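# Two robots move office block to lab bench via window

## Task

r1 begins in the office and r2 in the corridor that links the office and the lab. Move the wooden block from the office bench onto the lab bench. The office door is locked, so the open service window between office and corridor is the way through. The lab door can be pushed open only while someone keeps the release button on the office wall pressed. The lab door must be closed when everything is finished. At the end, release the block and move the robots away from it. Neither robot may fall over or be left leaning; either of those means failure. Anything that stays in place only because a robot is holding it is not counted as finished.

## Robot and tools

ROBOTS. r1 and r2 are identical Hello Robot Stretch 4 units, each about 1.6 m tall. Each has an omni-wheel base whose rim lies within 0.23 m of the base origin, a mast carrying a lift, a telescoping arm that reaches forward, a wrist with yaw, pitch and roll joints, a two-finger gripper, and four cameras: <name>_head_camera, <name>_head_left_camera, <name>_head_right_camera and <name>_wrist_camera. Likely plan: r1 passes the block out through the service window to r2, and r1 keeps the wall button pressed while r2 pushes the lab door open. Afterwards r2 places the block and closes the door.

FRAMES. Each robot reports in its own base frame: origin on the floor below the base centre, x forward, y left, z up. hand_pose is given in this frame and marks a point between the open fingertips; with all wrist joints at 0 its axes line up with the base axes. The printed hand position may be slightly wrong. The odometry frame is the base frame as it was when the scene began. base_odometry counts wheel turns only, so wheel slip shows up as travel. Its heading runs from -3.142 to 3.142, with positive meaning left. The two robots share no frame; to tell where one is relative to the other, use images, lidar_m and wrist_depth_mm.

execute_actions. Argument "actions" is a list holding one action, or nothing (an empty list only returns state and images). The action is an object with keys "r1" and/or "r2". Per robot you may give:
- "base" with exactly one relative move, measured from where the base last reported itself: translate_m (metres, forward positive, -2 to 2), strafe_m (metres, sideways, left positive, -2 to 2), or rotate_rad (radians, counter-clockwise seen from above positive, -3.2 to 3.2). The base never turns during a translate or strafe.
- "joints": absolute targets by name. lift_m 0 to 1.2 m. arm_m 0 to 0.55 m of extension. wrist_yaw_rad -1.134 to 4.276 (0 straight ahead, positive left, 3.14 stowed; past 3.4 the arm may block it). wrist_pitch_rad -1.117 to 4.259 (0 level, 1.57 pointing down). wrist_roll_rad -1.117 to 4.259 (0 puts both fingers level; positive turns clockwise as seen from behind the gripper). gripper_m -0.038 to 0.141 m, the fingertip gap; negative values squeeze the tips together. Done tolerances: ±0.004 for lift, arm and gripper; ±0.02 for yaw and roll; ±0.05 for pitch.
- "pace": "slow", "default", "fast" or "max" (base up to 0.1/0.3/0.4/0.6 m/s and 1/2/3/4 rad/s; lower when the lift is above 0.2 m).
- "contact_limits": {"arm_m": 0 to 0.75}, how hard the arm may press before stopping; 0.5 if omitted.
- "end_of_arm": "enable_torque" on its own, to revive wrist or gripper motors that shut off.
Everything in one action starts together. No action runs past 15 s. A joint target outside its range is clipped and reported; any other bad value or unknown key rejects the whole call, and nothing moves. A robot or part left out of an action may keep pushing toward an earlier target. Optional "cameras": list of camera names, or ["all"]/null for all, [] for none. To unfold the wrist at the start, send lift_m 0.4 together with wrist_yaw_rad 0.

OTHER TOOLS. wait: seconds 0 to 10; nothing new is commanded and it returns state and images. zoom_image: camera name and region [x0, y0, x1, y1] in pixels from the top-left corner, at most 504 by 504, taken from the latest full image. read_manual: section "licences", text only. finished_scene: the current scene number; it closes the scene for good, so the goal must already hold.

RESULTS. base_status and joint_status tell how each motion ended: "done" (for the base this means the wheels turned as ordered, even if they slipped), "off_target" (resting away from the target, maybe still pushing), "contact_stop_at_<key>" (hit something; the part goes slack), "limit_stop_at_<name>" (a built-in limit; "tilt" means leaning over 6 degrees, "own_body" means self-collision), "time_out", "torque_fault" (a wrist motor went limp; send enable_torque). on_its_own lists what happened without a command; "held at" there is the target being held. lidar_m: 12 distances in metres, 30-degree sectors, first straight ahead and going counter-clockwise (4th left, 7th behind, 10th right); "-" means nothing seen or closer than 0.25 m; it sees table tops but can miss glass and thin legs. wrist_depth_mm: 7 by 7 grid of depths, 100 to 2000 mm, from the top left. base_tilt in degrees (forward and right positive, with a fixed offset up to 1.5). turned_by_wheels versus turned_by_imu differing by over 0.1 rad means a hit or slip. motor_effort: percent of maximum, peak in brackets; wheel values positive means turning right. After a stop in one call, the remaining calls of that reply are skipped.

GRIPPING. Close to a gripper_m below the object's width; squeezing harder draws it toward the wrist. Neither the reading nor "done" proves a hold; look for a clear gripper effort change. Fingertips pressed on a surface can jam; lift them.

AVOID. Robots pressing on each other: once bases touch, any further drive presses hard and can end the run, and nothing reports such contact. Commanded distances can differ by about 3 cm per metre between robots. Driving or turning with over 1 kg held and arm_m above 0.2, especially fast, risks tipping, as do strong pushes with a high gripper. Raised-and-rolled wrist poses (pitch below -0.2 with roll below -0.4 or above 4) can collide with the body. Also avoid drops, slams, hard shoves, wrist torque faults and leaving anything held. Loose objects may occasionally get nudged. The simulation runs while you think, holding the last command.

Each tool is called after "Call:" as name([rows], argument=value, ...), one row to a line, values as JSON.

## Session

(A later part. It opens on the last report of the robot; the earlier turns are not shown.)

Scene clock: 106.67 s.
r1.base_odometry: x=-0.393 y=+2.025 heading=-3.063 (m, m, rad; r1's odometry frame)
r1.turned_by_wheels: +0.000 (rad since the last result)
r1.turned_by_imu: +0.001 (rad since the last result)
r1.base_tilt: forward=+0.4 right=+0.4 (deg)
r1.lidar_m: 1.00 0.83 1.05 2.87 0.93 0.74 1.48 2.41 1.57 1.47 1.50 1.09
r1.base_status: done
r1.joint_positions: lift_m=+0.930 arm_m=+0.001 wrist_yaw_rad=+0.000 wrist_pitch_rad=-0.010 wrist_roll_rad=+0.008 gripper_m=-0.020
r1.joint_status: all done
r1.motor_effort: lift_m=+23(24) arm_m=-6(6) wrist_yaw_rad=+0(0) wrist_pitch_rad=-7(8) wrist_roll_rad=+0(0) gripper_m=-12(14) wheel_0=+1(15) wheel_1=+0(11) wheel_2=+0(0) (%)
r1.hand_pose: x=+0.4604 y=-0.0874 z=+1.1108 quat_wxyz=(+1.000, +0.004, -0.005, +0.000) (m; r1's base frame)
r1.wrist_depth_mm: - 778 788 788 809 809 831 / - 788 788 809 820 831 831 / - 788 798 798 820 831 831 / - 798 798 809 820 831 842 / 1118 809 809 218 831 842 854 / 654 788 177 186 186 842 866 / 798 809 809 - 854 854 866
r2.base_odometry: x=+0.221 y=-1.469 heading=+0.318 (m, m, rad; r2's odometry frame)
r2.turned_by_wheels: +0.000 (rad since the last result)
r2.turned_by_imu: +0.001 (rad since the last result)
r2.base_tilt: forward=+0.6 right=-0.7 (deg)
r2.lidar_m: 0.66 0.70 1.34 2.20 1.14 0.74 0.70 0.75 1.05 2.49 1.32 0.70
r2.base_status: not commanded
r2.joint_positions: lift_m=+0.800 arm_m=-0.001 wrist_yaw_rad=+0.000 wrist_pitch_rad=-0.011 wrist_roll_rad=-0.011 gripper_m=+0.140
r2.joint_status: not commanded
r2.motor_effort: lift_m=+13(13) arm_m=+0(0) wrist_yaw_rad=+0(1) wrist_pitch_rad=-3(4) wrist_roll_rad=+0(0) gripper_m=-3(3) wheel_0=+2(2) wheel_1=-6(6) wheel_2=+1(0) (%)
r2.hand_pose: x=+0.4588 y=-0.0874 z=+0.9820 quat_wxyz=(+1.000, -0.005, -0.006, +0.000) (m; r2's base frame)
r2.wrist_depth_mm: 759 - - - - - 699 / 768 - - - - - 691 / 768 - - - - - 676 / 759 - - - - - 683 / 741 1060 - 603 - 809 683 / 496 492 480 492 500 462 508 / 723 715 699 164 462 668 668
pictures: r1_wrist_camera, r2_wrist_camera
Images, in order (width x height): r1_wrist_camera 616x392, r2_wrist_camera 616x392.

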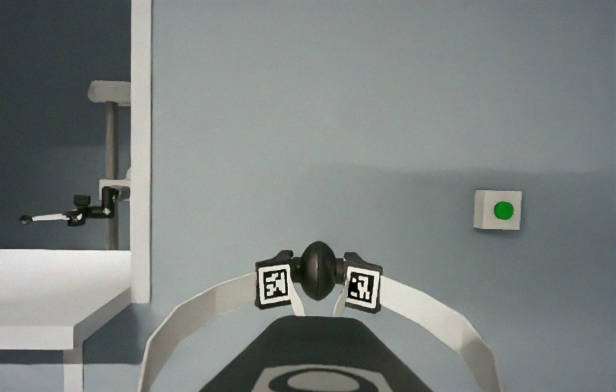

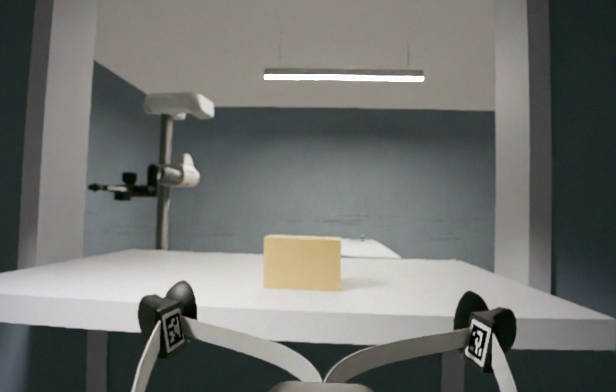

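Call:
execute_actions([
  {"r1":{"base":{"strafe_m":-0.38},"joints":{"arm_m":0.3}},"r2":{"base":{"strafe_m":0.035},"joints":{"lift_m":0.812,"arm_m":0.4}}},
], cameras=["r1_wrist_camera","r2_wrist_camera"])

Call:
execute_actions([
  {"r2":{"joints":{"gripper_m":0.07}}},
], cameras=[])

Call:
execute_actions([
  {"r2":{"joints":{"lift_m":0.9}}},
], cameras=[])

Call:
execute_actions([
  {"r2":{"joints":{"arm_m":0.0},"base":{"strafe_m":1.1}}},
], cameras=[])

Call:
execute_actions([
  {"r2":{"joints":{"wrist_yaw_rad":3.0},"base":{"rotate_rad":3.2}}},
], cameras=["r2_head_camera"])

Scene clock: 122.00 s.
r1.base_odometry: x=-0.423 y=+2.403 heading=-3.063 (m, m, rad; r1's odometry frame)
r1.turned_by_wheels: +0.000 (rad since the last result)
r1.turned_by_imu: +0.001 (rad since the last result)
r1.base_tilt: forward=+0.4 right=+0.3 (deg)
r1.lidar_m: 1.03 1.04 1.07 2.96 1.01 1.11 3.23 1.79 1.17 1.09 1.12 1.14
r1.base_status: done
r1.joint_positions: lift_m=+0.930 arm_m=+0.299 wrist_yaw_rad=+0.000 wrist_pitch_rad=-0.010 wrist_roll_rad=+0.008 gripper_m=-0.020
r1.joint_status: all done
r1.motor_effort: lift_m=+22(23) arm_m=+6(7) wrist_yaw_rad=+0(0) wrist_pitch_rad=-9(9) wrist_roll_rad=+0(1) gripper_m=-13(10) wheel_0=+2(6) wheel_1=-2(12) wheel_2=+0(1) (%)
r1.hand_pose: x=+0.7584 y=-0.0874 z=+1.1109 quat_wxyz=(+1.000, +0.004, -0.005, +0.000) (m; r1's base frame)
r1.wrist_depth_mm: 525 530 535 544 559 564 569 / 530 535 539 549 559 564 574 / 539 539 549 554 569 569 580 / 539 544 554 559 574 580 585 / 544 544 554 218 574 585 585 / 549 554 178 186 185 585 591 / 549 554 564 - 585 585 597
r2.base_odometry: x=+0.210 y=-1.436 heading=+0.318 (m, m, rad; r2's odometry frame)
r2.turned_by_wheels: +0.000 (rad since the last result)
r2.turned_by_imu: +0.002 (rad since the last result)
r2.base_tilt: forward=+0.6 right=-0.7 (deg)
r2.lidar_m: 0.64 0.72 1.33 2.14 1.12 0.73 0.70 0.73 1.03 2.54 1.29 0.72
r2.base_status: done
r2.joint_positions: lift_m=+0.812 arm_m=+0.399 wrist_yaw_rad=+0.000 wrist_pitch_rad=-0.012 wrist_roll_rad=-0.011 gripper_m=+0.140
r2.joint_status: all done
r2.motor_effort: lift_m=+24(24) arm_m=+7(6) wrist_yaw_rad=-1(0) wrist_pitch_rad=-6(7) wrist_roll_rad=+0(0) gripper_m=-1(1) wheel_0=-1(11) wheel_1=+6(12) wheel_2=+0(0) (%)
r2.hand_pose: x=+0.8580 y=-0.0874 z=+0.9932 quat_wxyz=(+1.000, -0.005, -0.006, +0.000) (m; r2's base frame)
r2.wrist_depth_mm: - - - - - - - / - - - - - - - / - - - - - - - / - - - - - - - / - - - - - - - / 473 433 212 204 210 484 544 / 315 297 201 164 195 290 362
pictures: r1_wrist_camera, r2_wrist_camera
Images, in order (width x height): r1_wrist_camera 616x392, r2_wrist_camera 616x392.

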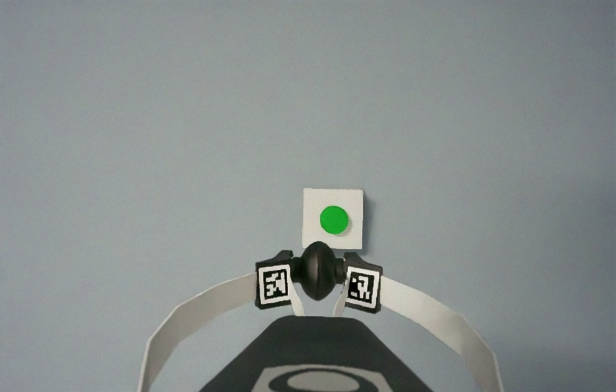

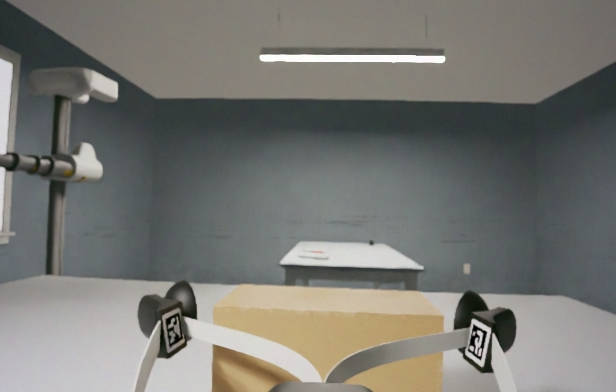

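Scene clock: 123.73 s.
r1.base_odometry: x=-0.423 y=+2.403 heading=-3.063 (m, m, rad; r1's odometry frame)
r1.turned_by_wheels: +0.000 (rad since the last result)
r1.turned_by_imu: +0.000 (rad since the last result)
r1.base_tilt: forward=+0.4 right=+0.4 (deg)
r1.lidar_m: 1.03 1.02 1.09 2.98 1.02 1.11 3.22 1.79 1.16 1.08 1.14 1.14
r1.base_status: not commanded
r1.joint_positions: lift_m=+0.930 arm_m=+0.299 wrist_yaw_rad=+0.000 wrist_pitch_rad=-0.010 wrist_roll_rad=+0.008 gripper_m=-0.020
r1.joint_status: not commanded
r1.motor_effort: lift_m=+22(22) arm_m=+6(6) wrist_yaw_rad=+0(1) wrist_pitch_rad=-7(6) wrist_roll_rad=+0(1) gripper_m=-10(15) wheel_0=+2(2) wheel_1=-2(2) wheel_2=+0(0) (%)
r1.hand_pose: x=+0.7584 y=-0.0874 z=+1.1109 quat_wxyz=(+1.000, +0.004, -0.005, +0.000) (m; r1's base frame)
r1.wrist_depth_mm: 525 535 544 549 554 559 564 / 535 539 544 554 559 569 574 / 530 539 549 554 559 574 574 / 535 549 549 554 569 574 580 / 544 544 559 218 574 585 585 / 544 554 178 186 185 585 591 / 549 559 564 - 585 591 597
r2.base_odometry: x=+0.210 y=-1.436 heading=+0.318 (m, m, rad; r2's odometry frame)
r2.turned_by_wheels: +0.000 (rad since the last result)
r2.turned_by_imu: +0.000 (rad since the last result)
r2.base_tilt: forward=+0.6 right=-0.7 (deg)
r2.lidar_m: 0.67 0.71 1.33 2.14 1.11 0.72 0.69 0.75 1.07 2.54 1.31 0.71
r2.base_status: not commanded
r2.joint_positions: lift_m=+0.812 arm_m=+0.399 wrist_yaw_rad=+0.000 wrist_pitch_rad=-0.012 wrist_roll_rad=-0.011 gripper_m=+0.070
r2.joint_status: all done
r2.motor_effort: lift_m=+24(24) arm_m=+7(8) wrist_yaw_rad=-1(0) wrist_pitch_rad=-5(6) wrist_roll_rad=+0(0) gripper_m=-19(28) wheel_0=+0(0) wheel_1=+5(6) wheel_2=+0(0) (%)
r2.hand_pose: x=+0.8581 y=-0.0874 z=+0.9932 quat_wxyz=(+1.000, -0.005, -0.006, +0.000) (m; r2's base frame)
r2.wrist_depth_mm: - - - - - - - / - - - - - - - / - - - - - - - / - - - - - - - / - - - - - - - / 469 488 200 205 209 544 554 / 314 180 187 184 181 174 362
pictures: none
No camera images: the call's "cameras" was empty. Leave "cameras" out to get every camera's image.

Scene clock: 125.10 s.
r1.base_odometry: x=-0.423 y=+2.403 heading=-3.063 (m, m, rad; r1's odometry frame)
r1.turned_by_wheels: +0.000 (rad since the last result)
r1.turned_by_imu: +0.000 (rad since the last result)
r1.base_tilt: forward=+0.4 right=+0.4 (deg)
r1.lidar_m: 1.04 1.03 1.11 2.99 1.02 1.10 3.23 1.79 1.17 1.09 1.13 1.14
r1.base_status: not commanded
r1.joint_positions: lift_m=+0.930 arm_m=+0.299 wrist_yaw_rad=+0.000 wrist_pitch_rad=-0.010 wrist_roll_rad=+0.008 gripper_m=-0.020
r1.joint_status: not commanded
r1.motor_effort: lift_m=+22(22) arm_m=+6(6) wrist_yaw_rad=-3(1) wrist_pitch_rad=-3(8) wrist_roll_rad=+0(0) gripper_m=-12(13) wheel_0=+2(2) wheel_1=-2(2) wheel_2=+0(0) (%)
r1.hand_pose: x=+0.7584 y=-0.0874 z=+1.1109 quat_wxyz=(+1.000, +0.004, -0.005, +0.000) (m; r1's base frame)
r1.wrist_depth_mm: 521 535 539 549 554 559 569 / 525 539 544 549 559 564 580 / 535 539 549 559 564 569 580 / 539 544 549 559 574 574 585 / 544 549 554 219 569 580 591 / 549 554 178 186 185 580 591 / 554 559 564 - 580 585 597
r2.base_odometry: x=+0.210 y=-1.436 heading=+0.318 (m, m, rad; r2's odometry frame)
r2.turned_by_wheels: +0.000 (rad since the last result)
r2.turned_by_imu: +0.000 (rad since the last result)
r2.base_tilt: forward=+0.7 right=-0.6 (deg)
r2.lidar_m: 0.64 0.70 1.32 2.14 1.10 0.73 0.69 0.75 1.05 2.54 1.31 0.71
r2.base_status: not commanded
r2.joint_positions: lift_m=+0.899 arm_m=+0.399 wrist_yaw_rad=+0.000 wrist_pitch_rad=-0.008 wrist_roll_rad=-0.011 gripper_m=+0.070
r2.joint_status: all done
r2.motor_effort: lift_m=+25(27) arm_m=+7(8) wrist_yaw_rad=+0(0) wrist_pitch_rad=-15(17) wrist_roll_rad=+2(0) gripper_m=-23(20) wheel_0=-1(0) wheel_1=+5(6) wheel_2=+0(0) (%)
r2.hand_pose: x=+0.8581 y=-0.0874 z=+1.0800 quat_wxyz=(+1.000, -0.005, -0.004, +0.000) (m; r2's base frame)
r2.wrist_depth_mm: - - - - - - - / - - - - - - - / - - - - - - - / 1661 - - - - - - / - - - - - - - / - - 202 206 211 - - / 521 180 186 184 181 174 591
pictures: none
No camera images: the call's "cameras" was empty. Leave "cameras" out to get every camera's image.

Scene clock: 130.10 s.
r1.base_odometry: x=-0.423 y=+2.403 heading=-3.063 (m, m, rad; r1's odometry frame)
r1.turned_by_wheels: +0.000 (rad since the last result)
r1.turned_by_imu: +0.000 (rad since the last result)
r1.base_tilt: forward=+0.4 right=+0.3 (deg)
r1.lidar_m: 1.02 1.04 1.08 2.96 1.00 1.11 3.22 1.78 1.18 1.07 1.14 1.13
r1.base_status: not commanded
r1.joint_positions: lift_m=+0.930 arm_m=+0.299 wrist_yaw_rad=+0.000 wrist_pitch_rad=-0.010 wrist_roll_rad=+0.008 gripper_m=-0.020
r1.joint_status: not commanded
r1.motor_effort: lift_m=+22(22) arm_m=+6(6) wrist_yaw_rad=+0(1) wrist_pitch_rad=-8(7) wrist_roll_rad=+0(0) gripper_m=-11(12) wheel_0=+2(2) wheel_1=-2(2) wheel_2=+0(0) (%)
r1.hand_pose: x=+0.7584 y=-0.0874 z=+1.1109 quat_wxyz=(+1.000, +0.004, -0.005, +0.000) (m; r1's base frame)
r1.wrist_depth_mm: 525 535 539 549 554 564 569 / 530 539 544 549 559 564 574 / 530 539 549 549 559 574 580 / 535 544 554 559 569 574 580 / 544 549 554 218 569 580 591 / 549 554 178 186 185 585 597 / 549 559 564 - 585 591 597
r2.base_odometry: x=-0.135 y=-0.392 heading=+0.318 (m, m, rad; r2's odometry frame)
r2.turned_by_wheels: +0.000 (rad since the last result)
r2.turned_by_imu: +0.000 (rad since the last result)
r2.base_tilt: forward=+0.6 right=-0.7 (deg)
r2.lidar_m: 0.43 0.94 1.09 1.03 1.00 0.79 0.75 0.78 1.03 2.98 1.02 0.93
r2.base_status: done
r2.joint_positions: lift_m=+0.900 arm_m=+0.001 wrist_yaw_rad=+0.000 wrist_pitch_rad=-0.008 wrist_roll_rad=-0.011 gripper_m=+0.070
r2.joint_status: all done
r2.motor_effort: lift_m=+25(25) arm_m=-8(7) wrist_yaw_rad=-1(1) wrist_pitch_rad=-16(16) wrist_roll_rad=+0(1) gripper_m=-25(21) wheel_0=-1(11) wheel_1=+6(13) wheel_2=+0(1) (%)
r2.hand_pose: x=+0.4607 y=-0.0874 z=+1.0800 quat_wxyz=(+1.000, -0.005, -0.004, +0.000) (m; r2's base frame)
r2.wrist_depth_mm: 768 750 741 741 723 715 707 / 759 750 741 741 715 723 699 / 759 732 732 715 715 707 699 / 750 732 741 715 715 699 691 / 741 741 732 715 707 699 699 / 741 723 202 206 211 699 691 / 741 181 186 183 181 174 676
pictures: none
No camera images: the call's "cameras" was empty. Leave "cameras" out to get every camera's image.

Scene clock: 133.07 s.
r1.base_odometry: x=-0.423 y=+2.403 heading=-3.063 (m, m, rad; r1's odometry frame)
r1.turned_by_wheels: +0.000 (rad since the last result)
r1.turned_by_imu: +0.000 (rad since the last result)
r1.base_tilt: forward=+0.4 right=+0.4 (deg)
r1.lidar_m: 1.01 1.01 1.12 2.98 1.02 1.11 3.22 1.79 1.16 1.07 1.15 1.12
r1.base_status: not commanded
r1.joint_positions: lift_m=+0.930 arm_m=+0.299 wrist_yaw_rad=+0.000 wrist_pitch_rad=-0.010 wrist_roll_rad=+0.008 gripper_m=-0.020
r1.joint_status: not commanded
r1.motor_effort: lift_m=+22(22) arm_m=+6(6) wrist_yaw_rad=+0(1) wrist_pitch_rad=-6(8) wrist_roll_rad=+0(1) gripper_m=-11(13) wheel_0=+2(2) wheel_1=-2(2) wheel_2=+0(0) (%)
r1.hand_pose: x=+0.7584 y=-0.0874 z=+1.1109 quat_wxyz=(+1.000, +0.004, -0.005, +0.000) (m; r1's base frame)
r1.wrist_depth_mm: 525 530 539 549 554 564 574 / 525 535 549 554 554 569 569 / 535 544 544 554 564 569 574 / 544 544 554 559 564 574 580 / 539 549 554 218 574 580 591 / 549 554 177 186 185 585 591 / 549 559 564 - 585 585 597
r2.base_odometry: x=-0.135 y=-0.392 heading=-2.766 (m, m, rad; r2's odometry frame)
r2.turned_by_wheels: +3.199 (rad since the last result)
r2.turned_by_imu: +3.146 (rad since the last result)
r2.base_tilt: forward=+0.6 right=-0.7 (deg)
r2.lidar_m: 0.74 0.82 1.06 2.91 0.97 0.93 0.91 1.00 1.08 1.04 0.93 0.77
r2.base_status: done
r2.joint_positions: lift_m=+0.900 arm_m=+0.001 wrist_yaw_rad=+3.000 wrist_pitch_rad=-0.008 wrist_roll_rad=-0.011 gripper_m=+0.070
r2.joint_status: all done
r2.motor_effort: lift_m=+25(25) arm_m=-7(8) wrist_yaw_rad=-1(10) wrist_pitch_rad=-18(17) wrist_roll_rad=+1(1) gripper_m=-18(19) wheel_0=-2(11) wheel_1=-7(12) wheel_2=-3(11) (%)
r2.hand_pose: x=-0.1011 y=+0.1273 z=+1.0800 quat_wxyz=(+0.071, +0.004, -0.006, +0.997) (m; r2's base frame)
r2.wrist_depth_mm: 147 150 1078 1098 1098 1118 1118 / 109 149 1098 1098 1098 1118 - / 109 148 1078 1098 1078 1098 - / 123 148 1078 1098 1078 1098 - / 1042 1042 1025 1078 1078 1098 - / 1025 1060 201 206 211 1060 931 / 1042 179 186 183 181 174 1078
pictures: r2_head_camera
Images, in order (width x height): r2_head_camera 420x560.

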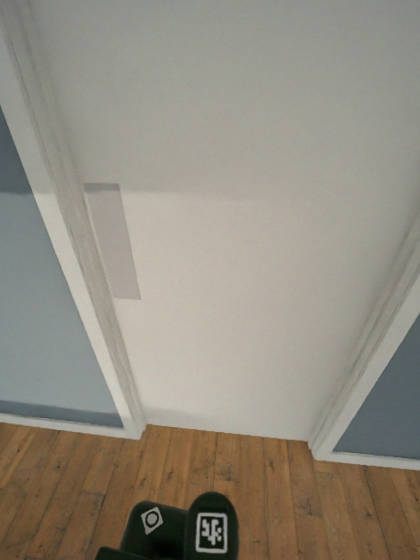

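Call:
execute_actions([
  {"r1":{"base":{"strafe_m":-0.03},"joints":{"lift_m":0.922}},"r2":{"base":{"rotate_rad":0.08}}},
], cameras=[])

Call:
execute_actions([
  {"r1":{"base":{"translate_m":0.15}},"r2":{"base":{"translate_m":0.42}}},
], cameras=["r1_wrist_camera","r2_head_camera"])

Scene clock: 141.50 s.
r1.base_odometry: x=-0.425 y=+2.433 heading=-3.063 (m, m, rad; r1's odometry frame)
r1.turned_by_wheels: +0.000 (rad since the last result)
r1.turned_by_imu: +0.000 (rad since the last result)
r1.base_tilt: forward=+0.4 right=+0.3 (deg)
r1.lidar_m: 1.02 1.06 1.10 2.97 1.05 1.14 3.21 1.74 1.15 1.07 1.10 1.13
r1.base_status: done
r1.joint_positions: lift_m=+0.922 arm_m=+0.299 wrist_yaw_rad=+0.000 wrist_pitch_rad=-0.010 wrist_roll_rad=+0.008 gripper_m=-0.020
r1.joint_status: all done
r1.motor_effort: lift_m=+15(24) arm_m=+6(6) wrist_yaw_rad=+1(1) wrist_pitch_rad=-8(7) wrist_roll_rad=+0(0) gripper_m=-12(12) wheel_0=+1(9) wheel_1=-1(13) wheel_2=+0(0) (%)
r1.hand_pose: x=+0.7584 y=-0.0874 z=+1.1035 quat_wxyz=(+1.000, +0.004, -0.005, +0.000) (m; r1's base frame)
r1.wrist_depth_mm: 530 535 549 549 559 564 574 / 535 539 544 554 564 569 574 / 539 544 554 559 569 580 585 / 539 549 554 559 574 580 585 / 544 554 559 218 574 580 591 / 554 554 178 185 185 585 597 / 554 559 564 - 585 591 603
r2.base_odometry: x=-0.135 y=-0.392 heading=-2.687 (m, m, rad; r2's odometry frame)
r2.turned_by_wheels: +0.079 (rad since the last result)
r2.turned_by_imu: +0.079 (rad since the last result)
r2.base_tilt: forward=+0.6 right=-0.7 (deg)
r2.lidar_m: 0.74 0.81 1.18 2.38 0.98 0.92 0.90 1.03 1.05 1.06 0.87 0.75
r2.base_status: done
r2.joint_positions: lift_m=+0.900 arm_m=+0.001 wrist_yaw_rad=+3.000 wrist_pitch_rad=-0.008 wrist_roll_rad=-0.011 gripper_m=+0.070
r2.joint_status: not commanded
r2.motor_effort: lift_m=+25(25) arm_m=-7(7) wrist_yaw_rad=+0(0) wrist_pitch_rad=-19(16) wrist_roll_rad=+0(0) gripper_m=-21(19) wheel_0=-3(5) wheel_1=-6(11) wheel_2=-4(11) (%)
r2.hand_pose: x=-0.1011 y=+0.1273 z=+1.0800 quat_wxyz=(+0.071, +0.004, -0.006, +0.997) (m; r2's base frame)
r2.wrist_depth_mm: 147 150 1118 1098 1078 1078 1138 / 109 148 1078 1060 1078 1060 - / 109 148 1078 1060 1060 1042 - / 123 148 1060 1060 1060 1025 - / 1078 1078 1098 1060 1042 1025 - / 1098 1078 201 206 211 1042 1025 / 1098 180 186 184 181 174 1025
pictures: none
No camera images: the call's "cameras" was empty. Leave "cameras" out to get every camera's image.

Scene clock: 144.40 s.
r1.base_odometry: x=-0.575 y=+2.421 heading=-3.062 (m, m, rad; r1's odometry frame)
r1.turned_by_wheels: +0.000 (rad since the last result)
r1.turned_by_imu: +0.000 (rad since the last result)
r1.base_tilt: forward=+0.4 right=+0.4 (deg)
r1.lidar_m: 0.88 0.92 0.95 2.63 1.14 1.18 3.38 1.73 1.13 1.06 1.08 0.98
r1.base_status: done
r1.joint_positions: lift_m=+0.922 arm_m=+0.299 wrist_yaw_rad=+0.000 wrist_pitch_rad=-0.010 wrist_roll_rad=+0.008 gripper_m=-0.020
r1.joint_status: not commanded
r1.motor_effort: lift_m=+15(15) arm_m=+6(6) wrist_yaw_rad=-1(0) wrist_pitch_rad=-9(7) wrist_roll_rad=-1(1) gripper_m=-10(12) wheel_0=+2(11) wheel_1=+2(5) wheel_2=+1(11) (%)
r1.hand_pose: x=+0.7584 y=-0.0874 z=+1.1035 quat_wxyz=(+1.000, +0.004, -0.005, +0.000) (m; r1's base frame)
r1.wrist_depth_mm: 392 394 402 407 413 415 424 / 392 397 402 410 415 415 430 / 397 402 407 410 418 424 427 / 397 404 410 377 421 424 430 / 402 404 413 217 424 430 436 / 404 407 178 185 185 436 442 / 407 413 418 - 436 436 445
r2.base_odometry: x=-0.512 y=-0.576 heading=-2.686 (m, m, rad; r2's odometry frame)
r2.turned_by_wheels: +0.000 (rad since the last result)
r2.turned_by_imu: +0.000 (rad since the last result)
r2.base_tilt: forward=+0.6 right=-0.7 (deg)
r2.lidar_m: 0.34 0.37 0.50 3.37 1.41 1.28 1.33 1.45 1.13 0.80 0.44 0.34
r2.base_status: done
r2.joint_positions: lift_m=+0.900 arm_m=+0.001 wrist_yaw_rad=+3.000 wrist_pitch_rad=-0.008 wrist_roll_rad=-0.011 gripper_m=+0.070
r2.joint_status: not commanded
r2.motor_effort: lift_m=+25(24) arm_m=-7(7) wrist_yaw_rad=+0(0) wrist_pitch_rad=-14(19) wrist_roll_rad=+1(1) gripper_m=-19(21) wheel_0=+4(8) wheel_1=+5(12) wheel_2=-4(13) (%)
r2.hand_pose: x=-0.1011 y=+0.1273 z=+1.0800 quat_wxyz=(+0.071, +0.004, -0.006, +0.997) (m; r2's base frame)
r2.wrist_depth_mm: 147 150 1499 1537 1537 1281 1281 / 109 149 1499 1537 1499 1499 1537 / 109 148 1537 1499 1464 - - / 123 148 1499 1464 1499 - - / 1576 1499 1499 1499 1464 - - / 1537 1499 202 206 211 1205 1430 / 1499 1464 186 183 181 174 1430
pictures: r1_wrist_camera, r2_head_camera
Images, in order (width x height): r1_wrist_camera 616x392, r2_head_camera 420x560.

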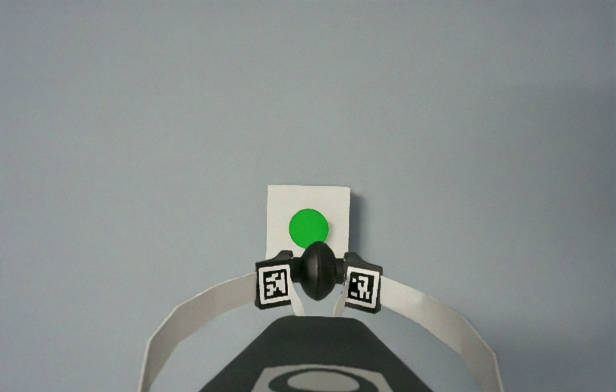

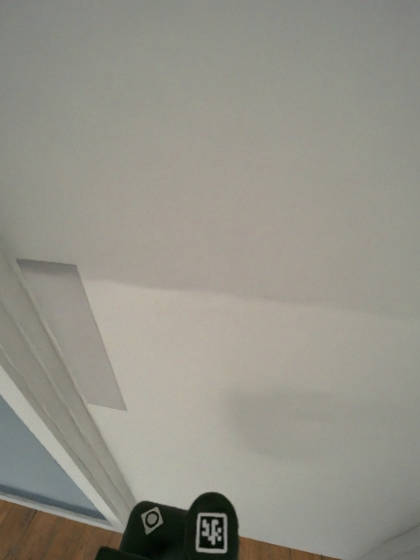

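3 cm farther than before: arm 0.455.

Call:
execute_actions([
  {"r1":{"joints":{"arm_m":0.455,"lift_m":0.93},"pace":"slow"}},
], cameras=[])

Call:
execute_actions([
  {"r2":{"base":{"translate_m":0.76},"pace":"slow"}},
], cameras=["r2_head_left_camera"])

Call:
execute_actions([
  {"r2":{"base":{"translate_m":0.95}}},
], cameras=["r2_head_left_camera"])

Call:
execute_actions([
  {"r1":{"joints":{"arm_m":0}},"r2":{"base":{"rotate_rad":1.57},"joints":{"wrist_yaw_rad":0}}},
], cameras=["r2_head_left_camera"])

Scene clock: 156.50 s.
r1.base_odometry: x=-0.574 y=+2.421 heading=-3.064 (m, m, rad; r1's odometry frame)
r1.turned_by_wheels: -0.001 (rad since the last result)
r1.turned_by_imu: +0.013 (rad since the last result)
r1.base_tilt: forward=+0.0 right=+0.6 (deg)
r1.lidar_m: 0.91 0.94 0.95 2.65 1.11 1.21 3.37 1.70 1.12 1.06 1.08 0.98
r1.base_status: not commanded
r1.joint_positions: lift_m=+0.930 arm_m=+0.452 wrist_yaw_rad=-0.018 wrist_pitch_rad=-0.003 wrist_roll_rad=+0.008 gripper_m=-0.020
r1.joint_status: all done
r1.on_its_own: wrist_yaw_rad is at rest, and its effort (+52) is outside its rest range (-13 to +13); wrist_pitch_rad is at rest, and its effort (-26) is outside its rest range (-23 to +23)
r1.motor_effort: lift_m=+23(19) arm_m=+18(23) wrist_yaw_rad=+52(54) wrist_pitch_rad=-26(30) wrist_roll_rad=+1(0) gripper_m=-4(10) wheel_0=+2(2) wheel_1=+2(3) wheel_2=-17(17) (%)
r1.hand_pose: x=+0.9096 y=-0.0926 z=+1.1087 quat_wxyz=(+1.000, +0.004, -0.001, -0.009) (m; r1's base frame)
r1.wrist_depth_mm: 256 260 264 268 273 278 282 / 258 264 267 272 276 281 285 / 260 264 270 273 279 283 287 / 263 267 271 274 282 286 290 / 266 271 273 231 283 287 291 / 268 272 185 186 186 291 296 / 270 272 277 - 290 293 298
r2.base_odometry: x=-0.512 y=-0.576 heading=-2.686 (m, m, rad; r2's odometry frame)
r2.turned_by_wheels: +0.000 (rad since the last result)
r2.turned_by_imu: +0.001 (rad since the last result)
r2.base_tilt: forward=+0.7 right=-0.7 (deg)
r2.lidar_m: 0.34 0.37 0.47 2.63 1.41 1.28 1.32 1.43 1.12 0.80 0.44 0.36
r2.base_status: not commanded
r2.joint_positions: lift_m=+0.900 arm_m=+0.001 wrist_yaw_rad=+3.000 wrist_pitch_rad=-0.008 wrist_roll_rad=-0.011 gripper_m=+0.070
r2.joint_status: not commanded
r2.motor_effort: lift_m=+25(25) arm_m=-7(7) wrist_yaw_rad=+0(0) wrist_pitch_rad=-16(15) wrist_roll_rad=+0(0) gripper_m=-26(24) wheel_0=+4(3) wheel_1=+6(6) wheel_2=-4(3) (%)
r2.hand_pose: x=-0.1011 y=+0.1273 z=+1.0800 quat_wxyz=(+0.071, +0.004, -0.006, +0.997) (m; r2's base frame)
r2.wrist_depth_mm: 147 150 1499 1537 1537 1308 1281 / 109 148 1464 1464 1464 1499 1499 / 109 147 1464 1537 1464 - - / 123 148 1499 1499 1464 - - / 1499 1537 1464 1464 1464 - - / 1499 1537 201 205 211 1229 1397 / 1464 1464 187 184 181 174 1397
pictures: none
No camera images: the call's "cameras" was empty. Leave "cameras" out to get every camera's image.

Scene clock: 165.37 s.
r1.base_odometry: x=-0.574 y=+2.421 heading=-3.064 (m, m, rad; r1's odometry frame)
r1.turned_by_wheels: +0.000 (rad since the last result)
r1.turned_by_imu: +0.000 (rad since the last result)
r1.base_tilt: forward=-0.1 right=+0.6 (deg)
r1.lidar_m: 0.92 0.95 0.95 2.63 1.13 1.19 3.38 1.70 1.10 1.06 1.08 0.99
r1.base_status: not commanded
r1.joint_positions: lift_m=+0.930 arm_m=+0.452 wrist_yaw_rad=-0.018 wrist_pitch_rad=-0.003 wrist_roll_rad=+0.008 gripper_m=-0.020
r1.joint_status: not commanded
r1.on_its_own: wrist_yaw_rad is at rest, and its effort (+53) is outside its rest range (-13 to +13); wrist_pitch_rad is at rest, and its effort (-29) is outside its rest range (-23 to +23)
r1.motor_effort: lift_m=+24(23) arm_m=+18(18) wrist_yaw_rad=+53(50) wrist_pitch_rad=-29(27) wrist_roll_rad=+0(0) gripper_m=-3(2) wheel_0=+2(2) wheel_1=+2(2) wheel_2=-17(17) (%)
r1.hand_pose: x=+0.9096 y=-0.0926 z=+1.1087 quat_wxyz=(+1.000, +0.004, -0.001, -0.009) (m; r1's base frame)
r1.wrist_depth_mm: 256 260 264 270 273 278 282 / 258 263 266 271 276 281 283 / 260 264 270 274 279 282 289 / 263 267 271 274 281 286 290 / 265 270 272 231 283 289 293 / 268 272 185 186 186 290 296 / 270 273 277 - 290 293 298
r2.base_odometry: x=-1.194 y=-0.911 heading=-2.686 (m, m, rad; r2's odometry frame)
r2.turned_by_wheels: +0.000 (rad since the last result)
r2.turned_by_imu: +0.002 (rad since the last result)
r2.base_tilt: forward=+0.6 right=-0.7 (deg)
r2.lidar_m: 0.25 0.88 0.86 0.77 0.38 0.45 2.09 1.63 0.29 0.25 - 0.25
r2.base_status: done
r2.joint_positions: lift_m=+0.900 arm_m=+0.001 wrist_yaw_rad=+3.000 wrist_pitch_rad=-0.008 wrist_roll_rad=-0.011 gripper_m=+0.070
r2.joint_status: not commanded
r2.motor_effort: lift_m=+24(25) arm_m=-7(7) wrist_yaw_rad=-1(4) wrist_pitch_rad=-14(15) wrist_roll_rad=-1(0) gripper_m=-22(25) wheel_0=+7(8) wheel_1=+5(16) wheel_2=-9(21) (%)
r2.hand_pose: x=-0.1011 y=+0.1273 z=+1.0801 quat_wxyz=(+0.071, +0.004, -0.006, +0.997) (m; r2's base frame)
r2.wrist_depth_mm: 147 150 - - - 424 421 / 109 148 - - - 424 424 / 109 148 - - - 424 421 / 123 148 - - - 418 418 / 1756 - - - - 415 413 / 1863 - 201 206 211 404 413 / 1863 - 186 184 181 174 410
pictures: r2_head_left_camera
Images, in order (width x height): r2_head_left_camera 420x672.

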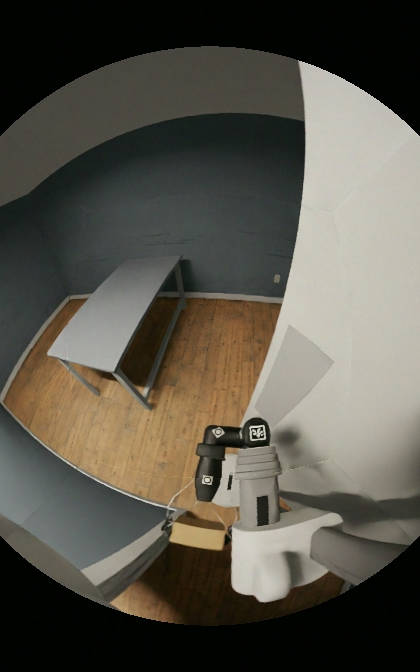

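Scene clock: 170.00 s.
r1.base_odometry: x=-0.574 y=+2.421 heading=-3.064 (m, m, rad; r1's odometry frame)
r1.turned_by_wheels: +0.000 (rad since the last result)
r1.turned_by_imu: +0.000 (rad since the last result)
r1.base_tilt: forward=-0.1 right=+0.6 (deg)
r1.lidar_m: 0.92 0.93 0.96 2.63 1.13 1.21 3.37 1.69 1.10 1.06 1.09 0.99
r1.base_status: not commanded
r1.joint_positions: lift_m=+0.930 arm_m=+0.452 wrist_yaw_rad=-0.018 wrist_pitch_rad=-0.003 wrist_roll_rad=+0.008 gripper_m=-0.020
r1.joint_status: not commanded
r1.on_its_own: wrist_yaw_rad is at rest, and its effort (+51) is outside its rest range (-13 to +13); wrist_pitch_rad is at rest, and its effort (-29) is outside its rest range (-23 to +23)
r1.motor_effort: lift_m=+23(23) arm_m=+18(18) wrist_yaw_rad=+51(51) wrist_pitch_rad=-29(28) wrist_roll_rad=+0(1) gripper_m=-3(5) wheel_0=+2(2) wheel_1=+2(2) wheel_2=-17(17) (%)
r1.hand_pose: x=+0.9096 y=-0.0926 z=+1.1087 quat_wxyz=(+1.000, +0.004, -0.001, -0.009) (m; r1's base frame)
r1.wrist_depth_mm: 256 259 264 268 274 277 281 / 259 262 266 271 276 282 285 / 260 265 268 274 278 283 287 / 263 267 271 274 281 286 290 / 264 270 273 230 283 287 293 / 267 271 185 186 186 290 294 / 270 274 278 - 290 291 298
r2.base_odometry: x=-2.046 y=-1.329 heading=-2.685 (m, m, rad; r2's odometry frame)
r2.turned_by_wheels: +0.000 (rad since the last result)
r2.turned_by_imu: -0.001 (rad since the last result)
r2.base_tilt: forward=+0.6 right=-0.7 (deg)
r2.lidar_m: 1.22 0.74 0.57 0.56 0.61 1.25 1.16 1.36 1.39 1.36 1.51 1.25
r2.base_status: done
r2.joint_positions: lift_m=+0.900 arm_m=+0.001 wrist_yaw_rad=+3.000 wrist_pitch_rad=-0.008 wrist_roll_rad=-0.011 gripper_m=+0.070
r2.joint_status: not commanded
r2.motor_effort: lift_m=+24(24) arm_m=-7(7) wrist_yaw_rad=+0(1) wrist_pitch_rad=-17(16) wrist_roll_rad=-1(0) gripper_m=-24(24) wheel_0=+2(11) wheel_1=+7(7) wheel_2=-3(18) (%)
r2.hand_pose: x=-0.1011 y=+0.1273 z=+1.0801 quat_wxyz=(+0.071, +0.004, -0.006, +0.997) (m; r2's base frame)
r2.wrist_depth_mm: 147 150 1397 1397 1397 1397 1366 / 109 148 1397 1366 1430 1366 1336 / 109 147 1366 1366 1336 1366 1366 / 123 148 1366 1366 1336 1336 1308 / 1366 1397 1397 1336 1336 1336 1336 / 1366 1366 202 206 211 1308 1308 / 1397 1397 186 184 181 174 1336
pictures: r2_head_left_camera
Images, in order (width x height): r2_head_left_camera 420x672.

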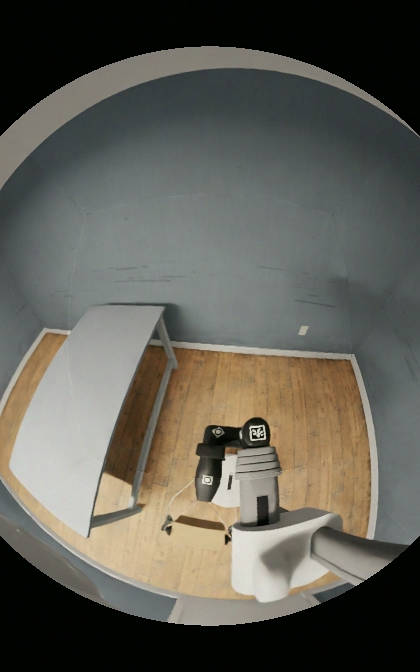

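Scene clock: 172.43 s.
r1.base_odometry: x=-0.575 y=+2.421 heading=-3.063 (m, m, rad; r1's odometry frame)
r1.turned_by_wheels: +0.001 (rad since the last result)
r1.turned_by_imu: -0.001 (rad since the last result)
r1.base_tilt: forward=+0.4 right=+0.3 (deg)
r1.lidar_m: 0.88 0.93 0.94 2.62 1.13 1.19 3.37 1.72 1.12 1.06 1.09 0.96
r1.base_status: not commanded
r1.joint_positions: lift_m=+0.930 arm_m=+0.001 wrist_yaw_rad=+0.000 wrist_pitch_rad=-0.010 wrist_roll_rad=+0.008 gripper_m=-0.020
r1.joint_status: all done
r1.motor_effort: lift_m=+23(23) arm_m=-6(15) wrist_yaw_rad=+0(52) wrist_pitch_rad=-6(27) wrist_roll_rad=+1(0) gripper_m=-11(11) wheel_0=-2(2) wheel_1=+1(3) wheel_2=+1(17) (%)
r1.hand_pose: x=+0.4604 y=-0.0874 z=+1.1108 quat_wxyz=(+1.000, +0.004, -0.005, +0.000) (m; r1's base frame)
r1.wrist_depth_mm: 661 683 683 683 699 707 723 / 676 683 691 699 707 715 723 / 683 691 699 699 707 715 723 / 683 691 699 707 707 723 723 / 691 691 715 219 723 732 741 / 691 707 178 186 185 741 750 / 699 715 715 - 732 741 750
r2.base_odometry: x=-2.046 y=-1.329 heading=-1.117 (m, m, rad; r2's odometry frame)
r2.turned_by_wheels: +1.569 (rad since the last result)
r2.turned_by_imu: +1.543 (rad since the last result)
r2.base_tilt: forward=+0.6 right=-0.7 (deg)
r2.lidar_m: 0.43 0.63 1.24 1.12 1.33 1.40 1.36 1.52 1.25 1.22 0.76 0.60
r2.base_status: done
r2.joint_positions: lift_m=+0.900 arm_m=+0.001 wrist_yaw_rad=+0.000 wrist_pitch_rad=-0.008 wrist_roll_rad=-0.011 gripper_m=+0.070
r2.joint_status: all done
r2.motor_effort: lift_m=+24(24) arm_m=-7(7) wrist_yaw_rad=-1(7) wrist_pitch_rad=-17(15) wrist_roll_rad=+0(0) gripper_m=-26(21) wheel_0=-3(10) wheel_1=-6(11) wheel_2=-6(10) (%)
r2.hand_pose: x=+0.4606 y=-0.0874 z=+1.0801 quat_wxyz=(+1.000, -0.005, -0.004, +0.000) (m; r2's base frame)
r2.wrist_depth_mm: 1499 - - - - - - / 1576 - - - - - - / 1499 - - - - - - / 1576 - - - - - - / 1537 - - - - - - / 1499 1983 202 206 211 - - / 1537 778 186 184 181 174 -
pictures: r2_head_left_camera
Images, in order (width x height): r2_head_left_camera 420x672.

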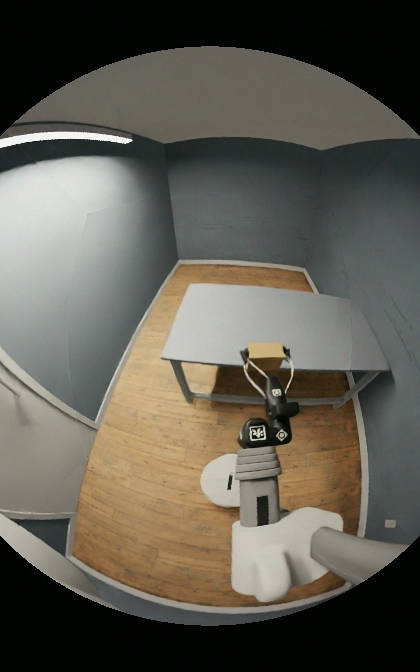

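Call:
execute_actions([
  {"r2":{"joints":{"arm_m":0.35,"lift_m":0.72}}},
], cameras=[])

Scene clock: 178.50 s.
r1.base_odometry: x=-0.575 y=+2.421 heading=-3.063 (m, m, rad; r1's odometry frame)
r1.turned_by_wheels: +0.000 (rad since the last result)
r1.turned_by_imu: +0.000 (rad since the last result)
r1.base_tilt: forward=+0.4 right=+0.4 (deg)
r1.lidar_m: 0.87 0.92 0.93 2.61 1.13 1.19 3.38 1.72 1.12 1.06 1.08 0.97
r1.base_status: not commanded
r1.joint_positions: lift_m=+0.930 arm_m=+0.001 wrist_yaw_rad=+0.000 wrist_pitch_rad=-0.010 wrist_roll_rad=+0.008 gripper_m=-0.020
r1.joint_status: not commanded
r1.motor_effort: lift_m=+23(22) arm_m=-6(6) wrist_yaw_rad=+0(1) wrist_pitch_rad=-9(8) wrist_roll_rad=+1(1) gripper_m=-11(9) wheel_0=-2(2) wheel_1=+1(1) wheel_2=+1(1) (%)
r1.hand_pose: x=+0.4604 y=-0.0874 z=+1.1108 quat_wxyz=(+1.000, +0.004, -0.005, +0.000) (m; r1's base frame)
r1.wrist_depth_mm: 668 676 683 699 699 715 723 / 676 683 699 699 699 707 715 / 683 683 691 699 715 723 723 / 683 699 707 707 715 741 741 / 691 699 707 219 723 723 741 / 691 707 178 186 185 732 741 / 699 707 715 - 741 741 750
r2.base_odometry: x=-2.046 y=-1.329 heading=-1.117 (m, m, rad; r2's odometry frame)
r2.turned_by_wheels: +0.000 (rad since the last result)
r2.turned_by_imu: +0.001 (rad since the last result)
r2.base_tilt: forward=+0.6 right=-0.7 (deg)
r2.lidar_m: 0.57 0.64 1.23 1.16 1.32 1.40 1.35 1.53 1.25 1.22 0.76 0.60
r2.base_status: not commanded
r2.joint_positions: lift_m=+0.720 arm_m=+0.349 wrist_yaw_rad=+0.000 wrist_pitch_rad=-0.008 wrist_roll_rad=-0.011 gripper_m=+0.070
r2.joint_status: all done
r2.motor_effort: lift_m=+15(23) arm_m=+8(9) wrist_yaw_rad=-2(0) wrist_pitch_rad=-16(17) wrist_roll_rad=+0(0) gripper_m=-22(21) wheel_0=-3(3) wheel_1=-5(6) wheel_2=-5(6) (%)
r2.hand_pose: x=+0.8081 y=-0.0874 z=+0.9008 quat_wxyz=(+1.000, -0.005, -0.004, +0.000) (m; r2's base frame)
r2.wrist_depth_mm: 1430 - - - - - - / 1464 1921 - - - - - / 1499 1983 - - - - - / 1464 1983 - - - - - / 1499 - - - - - - / 1430 699 202 206 211 - - / 452 397 186 184 181 174 496
pictures: none
No camera images: the call's "cameras" was empty. Leave "cameras" out to get every camera's image.

Target 314; slope ~2.35/mm → down 0.057.

Call:
execute_actions([
  {"r2":{"joints":{"lift_m":0.664}}},
], cameras=[])

Call:
execute_actions([
  {"r2":{"joints":{"gripper_m":0.14}}},
], cameras=[])

Call:
execute_actions([
  {"r2":{"joints":{"arm_m":0}}},
], cameras=["r2_head_camera"])

Call:
finished_scene(scene=2)

Scene clock: 187.83 s.
r1.base_odometry: x=-0.575 y=+2.421 heading=-3.063 (m, m, rad; r1's odometry frame)
r1.turned_by_wheels: +0.000 (rad since the last result)
r1.turned_by_imu: +0.000 (rad since the last result)
r1.base_tilt: forward=+0.4 right=+0.3 (deg)
r1.lidar_m: 0.88 0.93 0.93 2.65 1.14 1.18 3.38 1.72 1.11 1.05 1.09 0.97
r1.base_status: not commanded
r1.joint_positions: lift_m=+0.930 arm_m=+0.001 wrist_yaw_rad=+0.000 wrist_pitch_rad=-0.010 wrist_roll_rad=+0.008 gripper_m=-0.020
r1.joint_status: not commanded
r1.motor_effort: lift_m=+23(23) arm_m=-6(6) wrist_yaw_rad=-2(0) wrist_pitch_rad=-6(8) wrist_roll_rad=+0(1) gripper_m=-10(11) wheel_0=-2(2) wheel_1=+1(0) wheel_2=+1(1) (%)
r1.hand_pose: x=+0.4604 y=-0.0874 z=+1.1108 quat_wxyz=(+1.000, +0.004, -0.005, +0.000) (m; r1's base frame)
r1.wrist_depth_mm: 668 683 683 699 699 715 723 / 668 683 691 699 707 707 715 / 676 683 691 707 707 715 723 / 683 691 707 707 715 723 741 / 683 699 707 219 723 723 732 / 691 707 178 186 185 741 741 / 707 699 715 - 732 750 750
r2.base_odometry: x=-2.046 y=-1.329 heading=-1.117 (m, m, rad; r2's odometry frame)
r2.turned_by_wheels: +0.000 (rad since the last result)
r2.turned_by_imu: +0.001 (rad since the last result)
r2.base_tilt: forward=+0.7 right=-0.7 (deg)
r2.lidar_m: 0.59 0.66 1.24 1.16 1.34 1.39 1.37 1.51 1.25 1.23 0.74 0.58
r2.base_status: not commanded
r2.joint_positions: lift_m=+0.664 arm_m=+0.349 wrist_yaw_rad=+0.000 wrist_pitch_rad=-0.008 wrist_roll_rad=-0.011 gripper_m=+0.070
r2.joint_status: all done
r2.motor_effort: lift_m=+15(15) arm_m=+8(8) wrist_yaw_rad=-1(1) wrist_pitch_rad=-15(17) wrist_roll_rad=+0(1) gripper_m=-20(22) wheel_0=-3(3) wheel_1=-6(5) wheel_2=-6(5) (%)
r2.hand_pose: x=+0.8081 y=-0.0874 z=+0.8448 quat_wxyz=(+1.000, -0.005, -0.004, +0.000) (m; r2's base frame)
r2.wrist_depth_mm: 1464 1921 - - - - - / 1430 1983 - - - - - / 1499 1983 - - - - - / 1499 - - - - - - / 1464 1983 - - - - - / 480 488 202 206 211 539 544 / 322 279 186 183 181 174 368
pictures: none
No camera images: the call's "cameras" was empty. Leave "cameras" out to get every camera's image.

Scene clock: 189.57 s.
r1.base_odometry: x=-0.575 y=+2.421 heading=-3.063 (m, m, rad; r1's odometry frame)
r1.turned_by_wheels: +0.000 (rad since the last result)
r1.turned_by_imu: +0.000 (rad since the last result)
r1.base_tilt: forward=+0.5 right=+0.3 (deg)
r1.lidar_m: 0.88 0.93 0.95 2.63 1.13 1.20 3.38 1.71 1.13 1.06 1.10 0.97
r1.base_status: not commanded
r1.joint_positions: lift_m=+0.930 arm_m=+0.001 wrist_yaw_rad=+0.000 wrist_pitch_rad=-0.010 wrist_roll_rad=+0.008 gripper_m=-0.020
r1.joint_status: not commanded
r1.motor_effort: lift_m=+23(23) arm_m=-6(6) wrist_yaw_rad=+0(2) wrist_pitch_rad=-8(6) wrist_roll_rad=+0(0) gripper_m=-13(12) wheel_0=-1(2) wheel_1=+1(1) wheel_2=+1(1) (%)
r1.hand_pose: x=+0.4604 y=-0.0874 z=+1.1108 quat_wxyz=(+1.000, +0.004, -0.005, +0.000) (m; r1's base frame)
r1.wrist_depth_mm: 668 676 683 691 699 715 715 / 676 683 691 691 699 715 723 / 683 683 699 707 715 723 732 / 683 691 691 707 715 723 732 / 699 699 707 219 723 732 750 / 699 699 178 186 185 741 750 / 699 715 723 - 741 741 741
r2.base_odometry: x=-2.046 y=-1.329 heading=-1.117 (m, m, rad; r2's odometry frame)
r2.turned_by_wheels: +0.000 (rad since the last result)
r2.turned_by_imu: +0.000 (rad since the last result)
r2.base_tilt: forward=+0.6 right=-0.7 (deg)
r2.lidar_m: 0.58 0.62 1.23 1.16 1.35 1.38 1.36 1.51 1.26 1.23 0.78 0.59
r2.base_status: not commanded
r2.joint_positions: lift_m=+0.664 arm_m=+0.349 wrist_yaw_rad=+0.000 wrist_pitch_rad=-0.011 wrist_roll_rad=-0.011 gripper_m=+0.140
r2.joint_status: all done
r2.motor_effort: lift_m=+15(15) arm_m=+7(8) wrist_yaw_rad=-1(1) wrist_pitch_rad=-6(14) wrist_roll_rad=+0(0) gripper_m=+0(21) wheel_0=-3(3) wheel_1=-6(6) wheel_2=-6(6) (%)
r2.hand_pose: x=+0.8080 y=-0.0874 z=+0.8457 quat_wxyz=(+1.000, -0.005, -0.006, +0.000) (m; r2's base frame)
r2.wrist_depth_mm: 1430 - - - - - - / 1464 1921 - - - - - / 1430 1983 - - - - - / 1499 - - - - - - / 1499 1863 - - - - - / 488 452 216 224 229 500 559 / 325 309 192 164 187 300 375
pictures: none
No camera images: the call's "cameras" was empty. Leave "cameras" out to get every camera's image.

Scene clock: 191.73 s.
r1.base_odometry: x=-0.575 y=+2.421 heading=-3.063 (m, m, rad; r1's odometry frame)
r1.turned_by_wheels: +0.000 (rad since the last result)
r1.turned_by_imu: +0.000 (rad since the last result)
r1.base_tilt: forward=+0.3 right=+0.4 (deg)
r1.lidar_m: 0.87 0.91 0.94 2.63 1.13 1.20 3.38 1.70 1.13 1.07 1.09 0.97
r1.base_status: not commanded
r1.joint_positions: lift_m=+0.930 arm_m=+0.001 wrist_yaw_rad=+0.000 wrist_pitch_rad=-0.010 wrist_roll_rad=+0.008 gripper_m=-0.020
r1.joint_status: not commanded
r1.motor_effort: lift_m=+23(22) arm_m=-6(6) wrist_yaw_rad=-1(0) wrist_pitch_rad=-9(8) wrist_roll_rad=+1(1) gripper_m=-12(11) wheel_0=-2(2) wheel_1=+1(1) wheel_2=+1(1) (%)
r1.hand_pose: x=+0.4604 y=-0.0874 z=+1.1108 quat_wxyz=(+1.000, +0.004, -0.005, +0.000) (m; r1's base frame)
r1.wrist_depth_mm: 661 683 683 699 699 707 715 / 676 683 691 699 699 707 723 / 683 691 699 699 715 723 732 / 691 699 699 707 715 723 723 / 691 699 707 219 723 723 732 / 699 691 178 186 185 732 741 / 707 707 715 - 732 741 750
r2.base_odometry: x=-2.046 y=-1.329 heading=-1.117 (m, m, rad; r2's odometry frame)
r2.turned_by_wheels: +0.000 (rad since the last result)
r2.turned_by_imu: +0.001 (rad since the last result)
r2.base_tilt: forward=+0.6 right=-0.7 (deg)
r2.lidar_m: 0.56 0.65 1.24 1.13 1.34 1.39 1.36 1.52 1.26 1.23 0.78 0.58
r2.base_status: not commanded
r2.joint_positions: lift_m=+0.664 arm_m=+0.001 wrist_yaw_rad=+0.000 wrist_pitch_rad=-0.011 wrist_roll_rad=-0.011 gripper_m=+0.140
r2.joint_status: all done
r2.motor_effort: lift_m=+15(15) arm_m=-8(10) wrist_yaw_rad=+0(1) wrist_pitch_rad=-7(5) wrist_roll_rad=+0(1) gripper_m=+2(0) wheel_0=-3(3) wheel_1=-6(6) wheel_2=-5(5) (%)
r2.hand_pose: x=+0.4607 y=-0.0874 z=+0.8458 quat_wxyz=(+1.000, -0.005, -0.006, +0.000) (m; r2's base frame)
r2.wrist_depth_mm: 1499 - - - - - - / 1537 - - - - - - / 1576 - - - - - - / 1499 - - - - - - / 1499 1983 - 574 - - - / 492 462 480 535 564 508 574 / 445 392 370 164 338 329 382
pictures: r2_head_camera
Images, in order (width x height): r2_head_camera 420x560.

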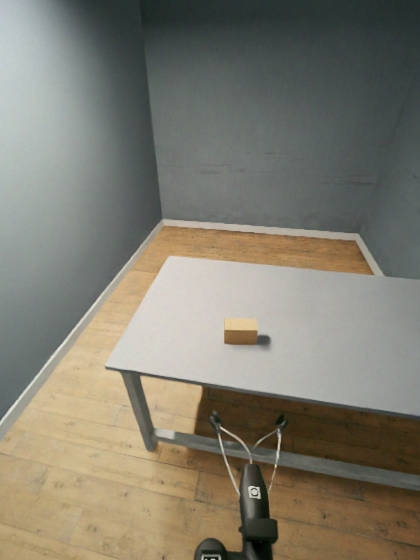

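The scene is finished: the task was done.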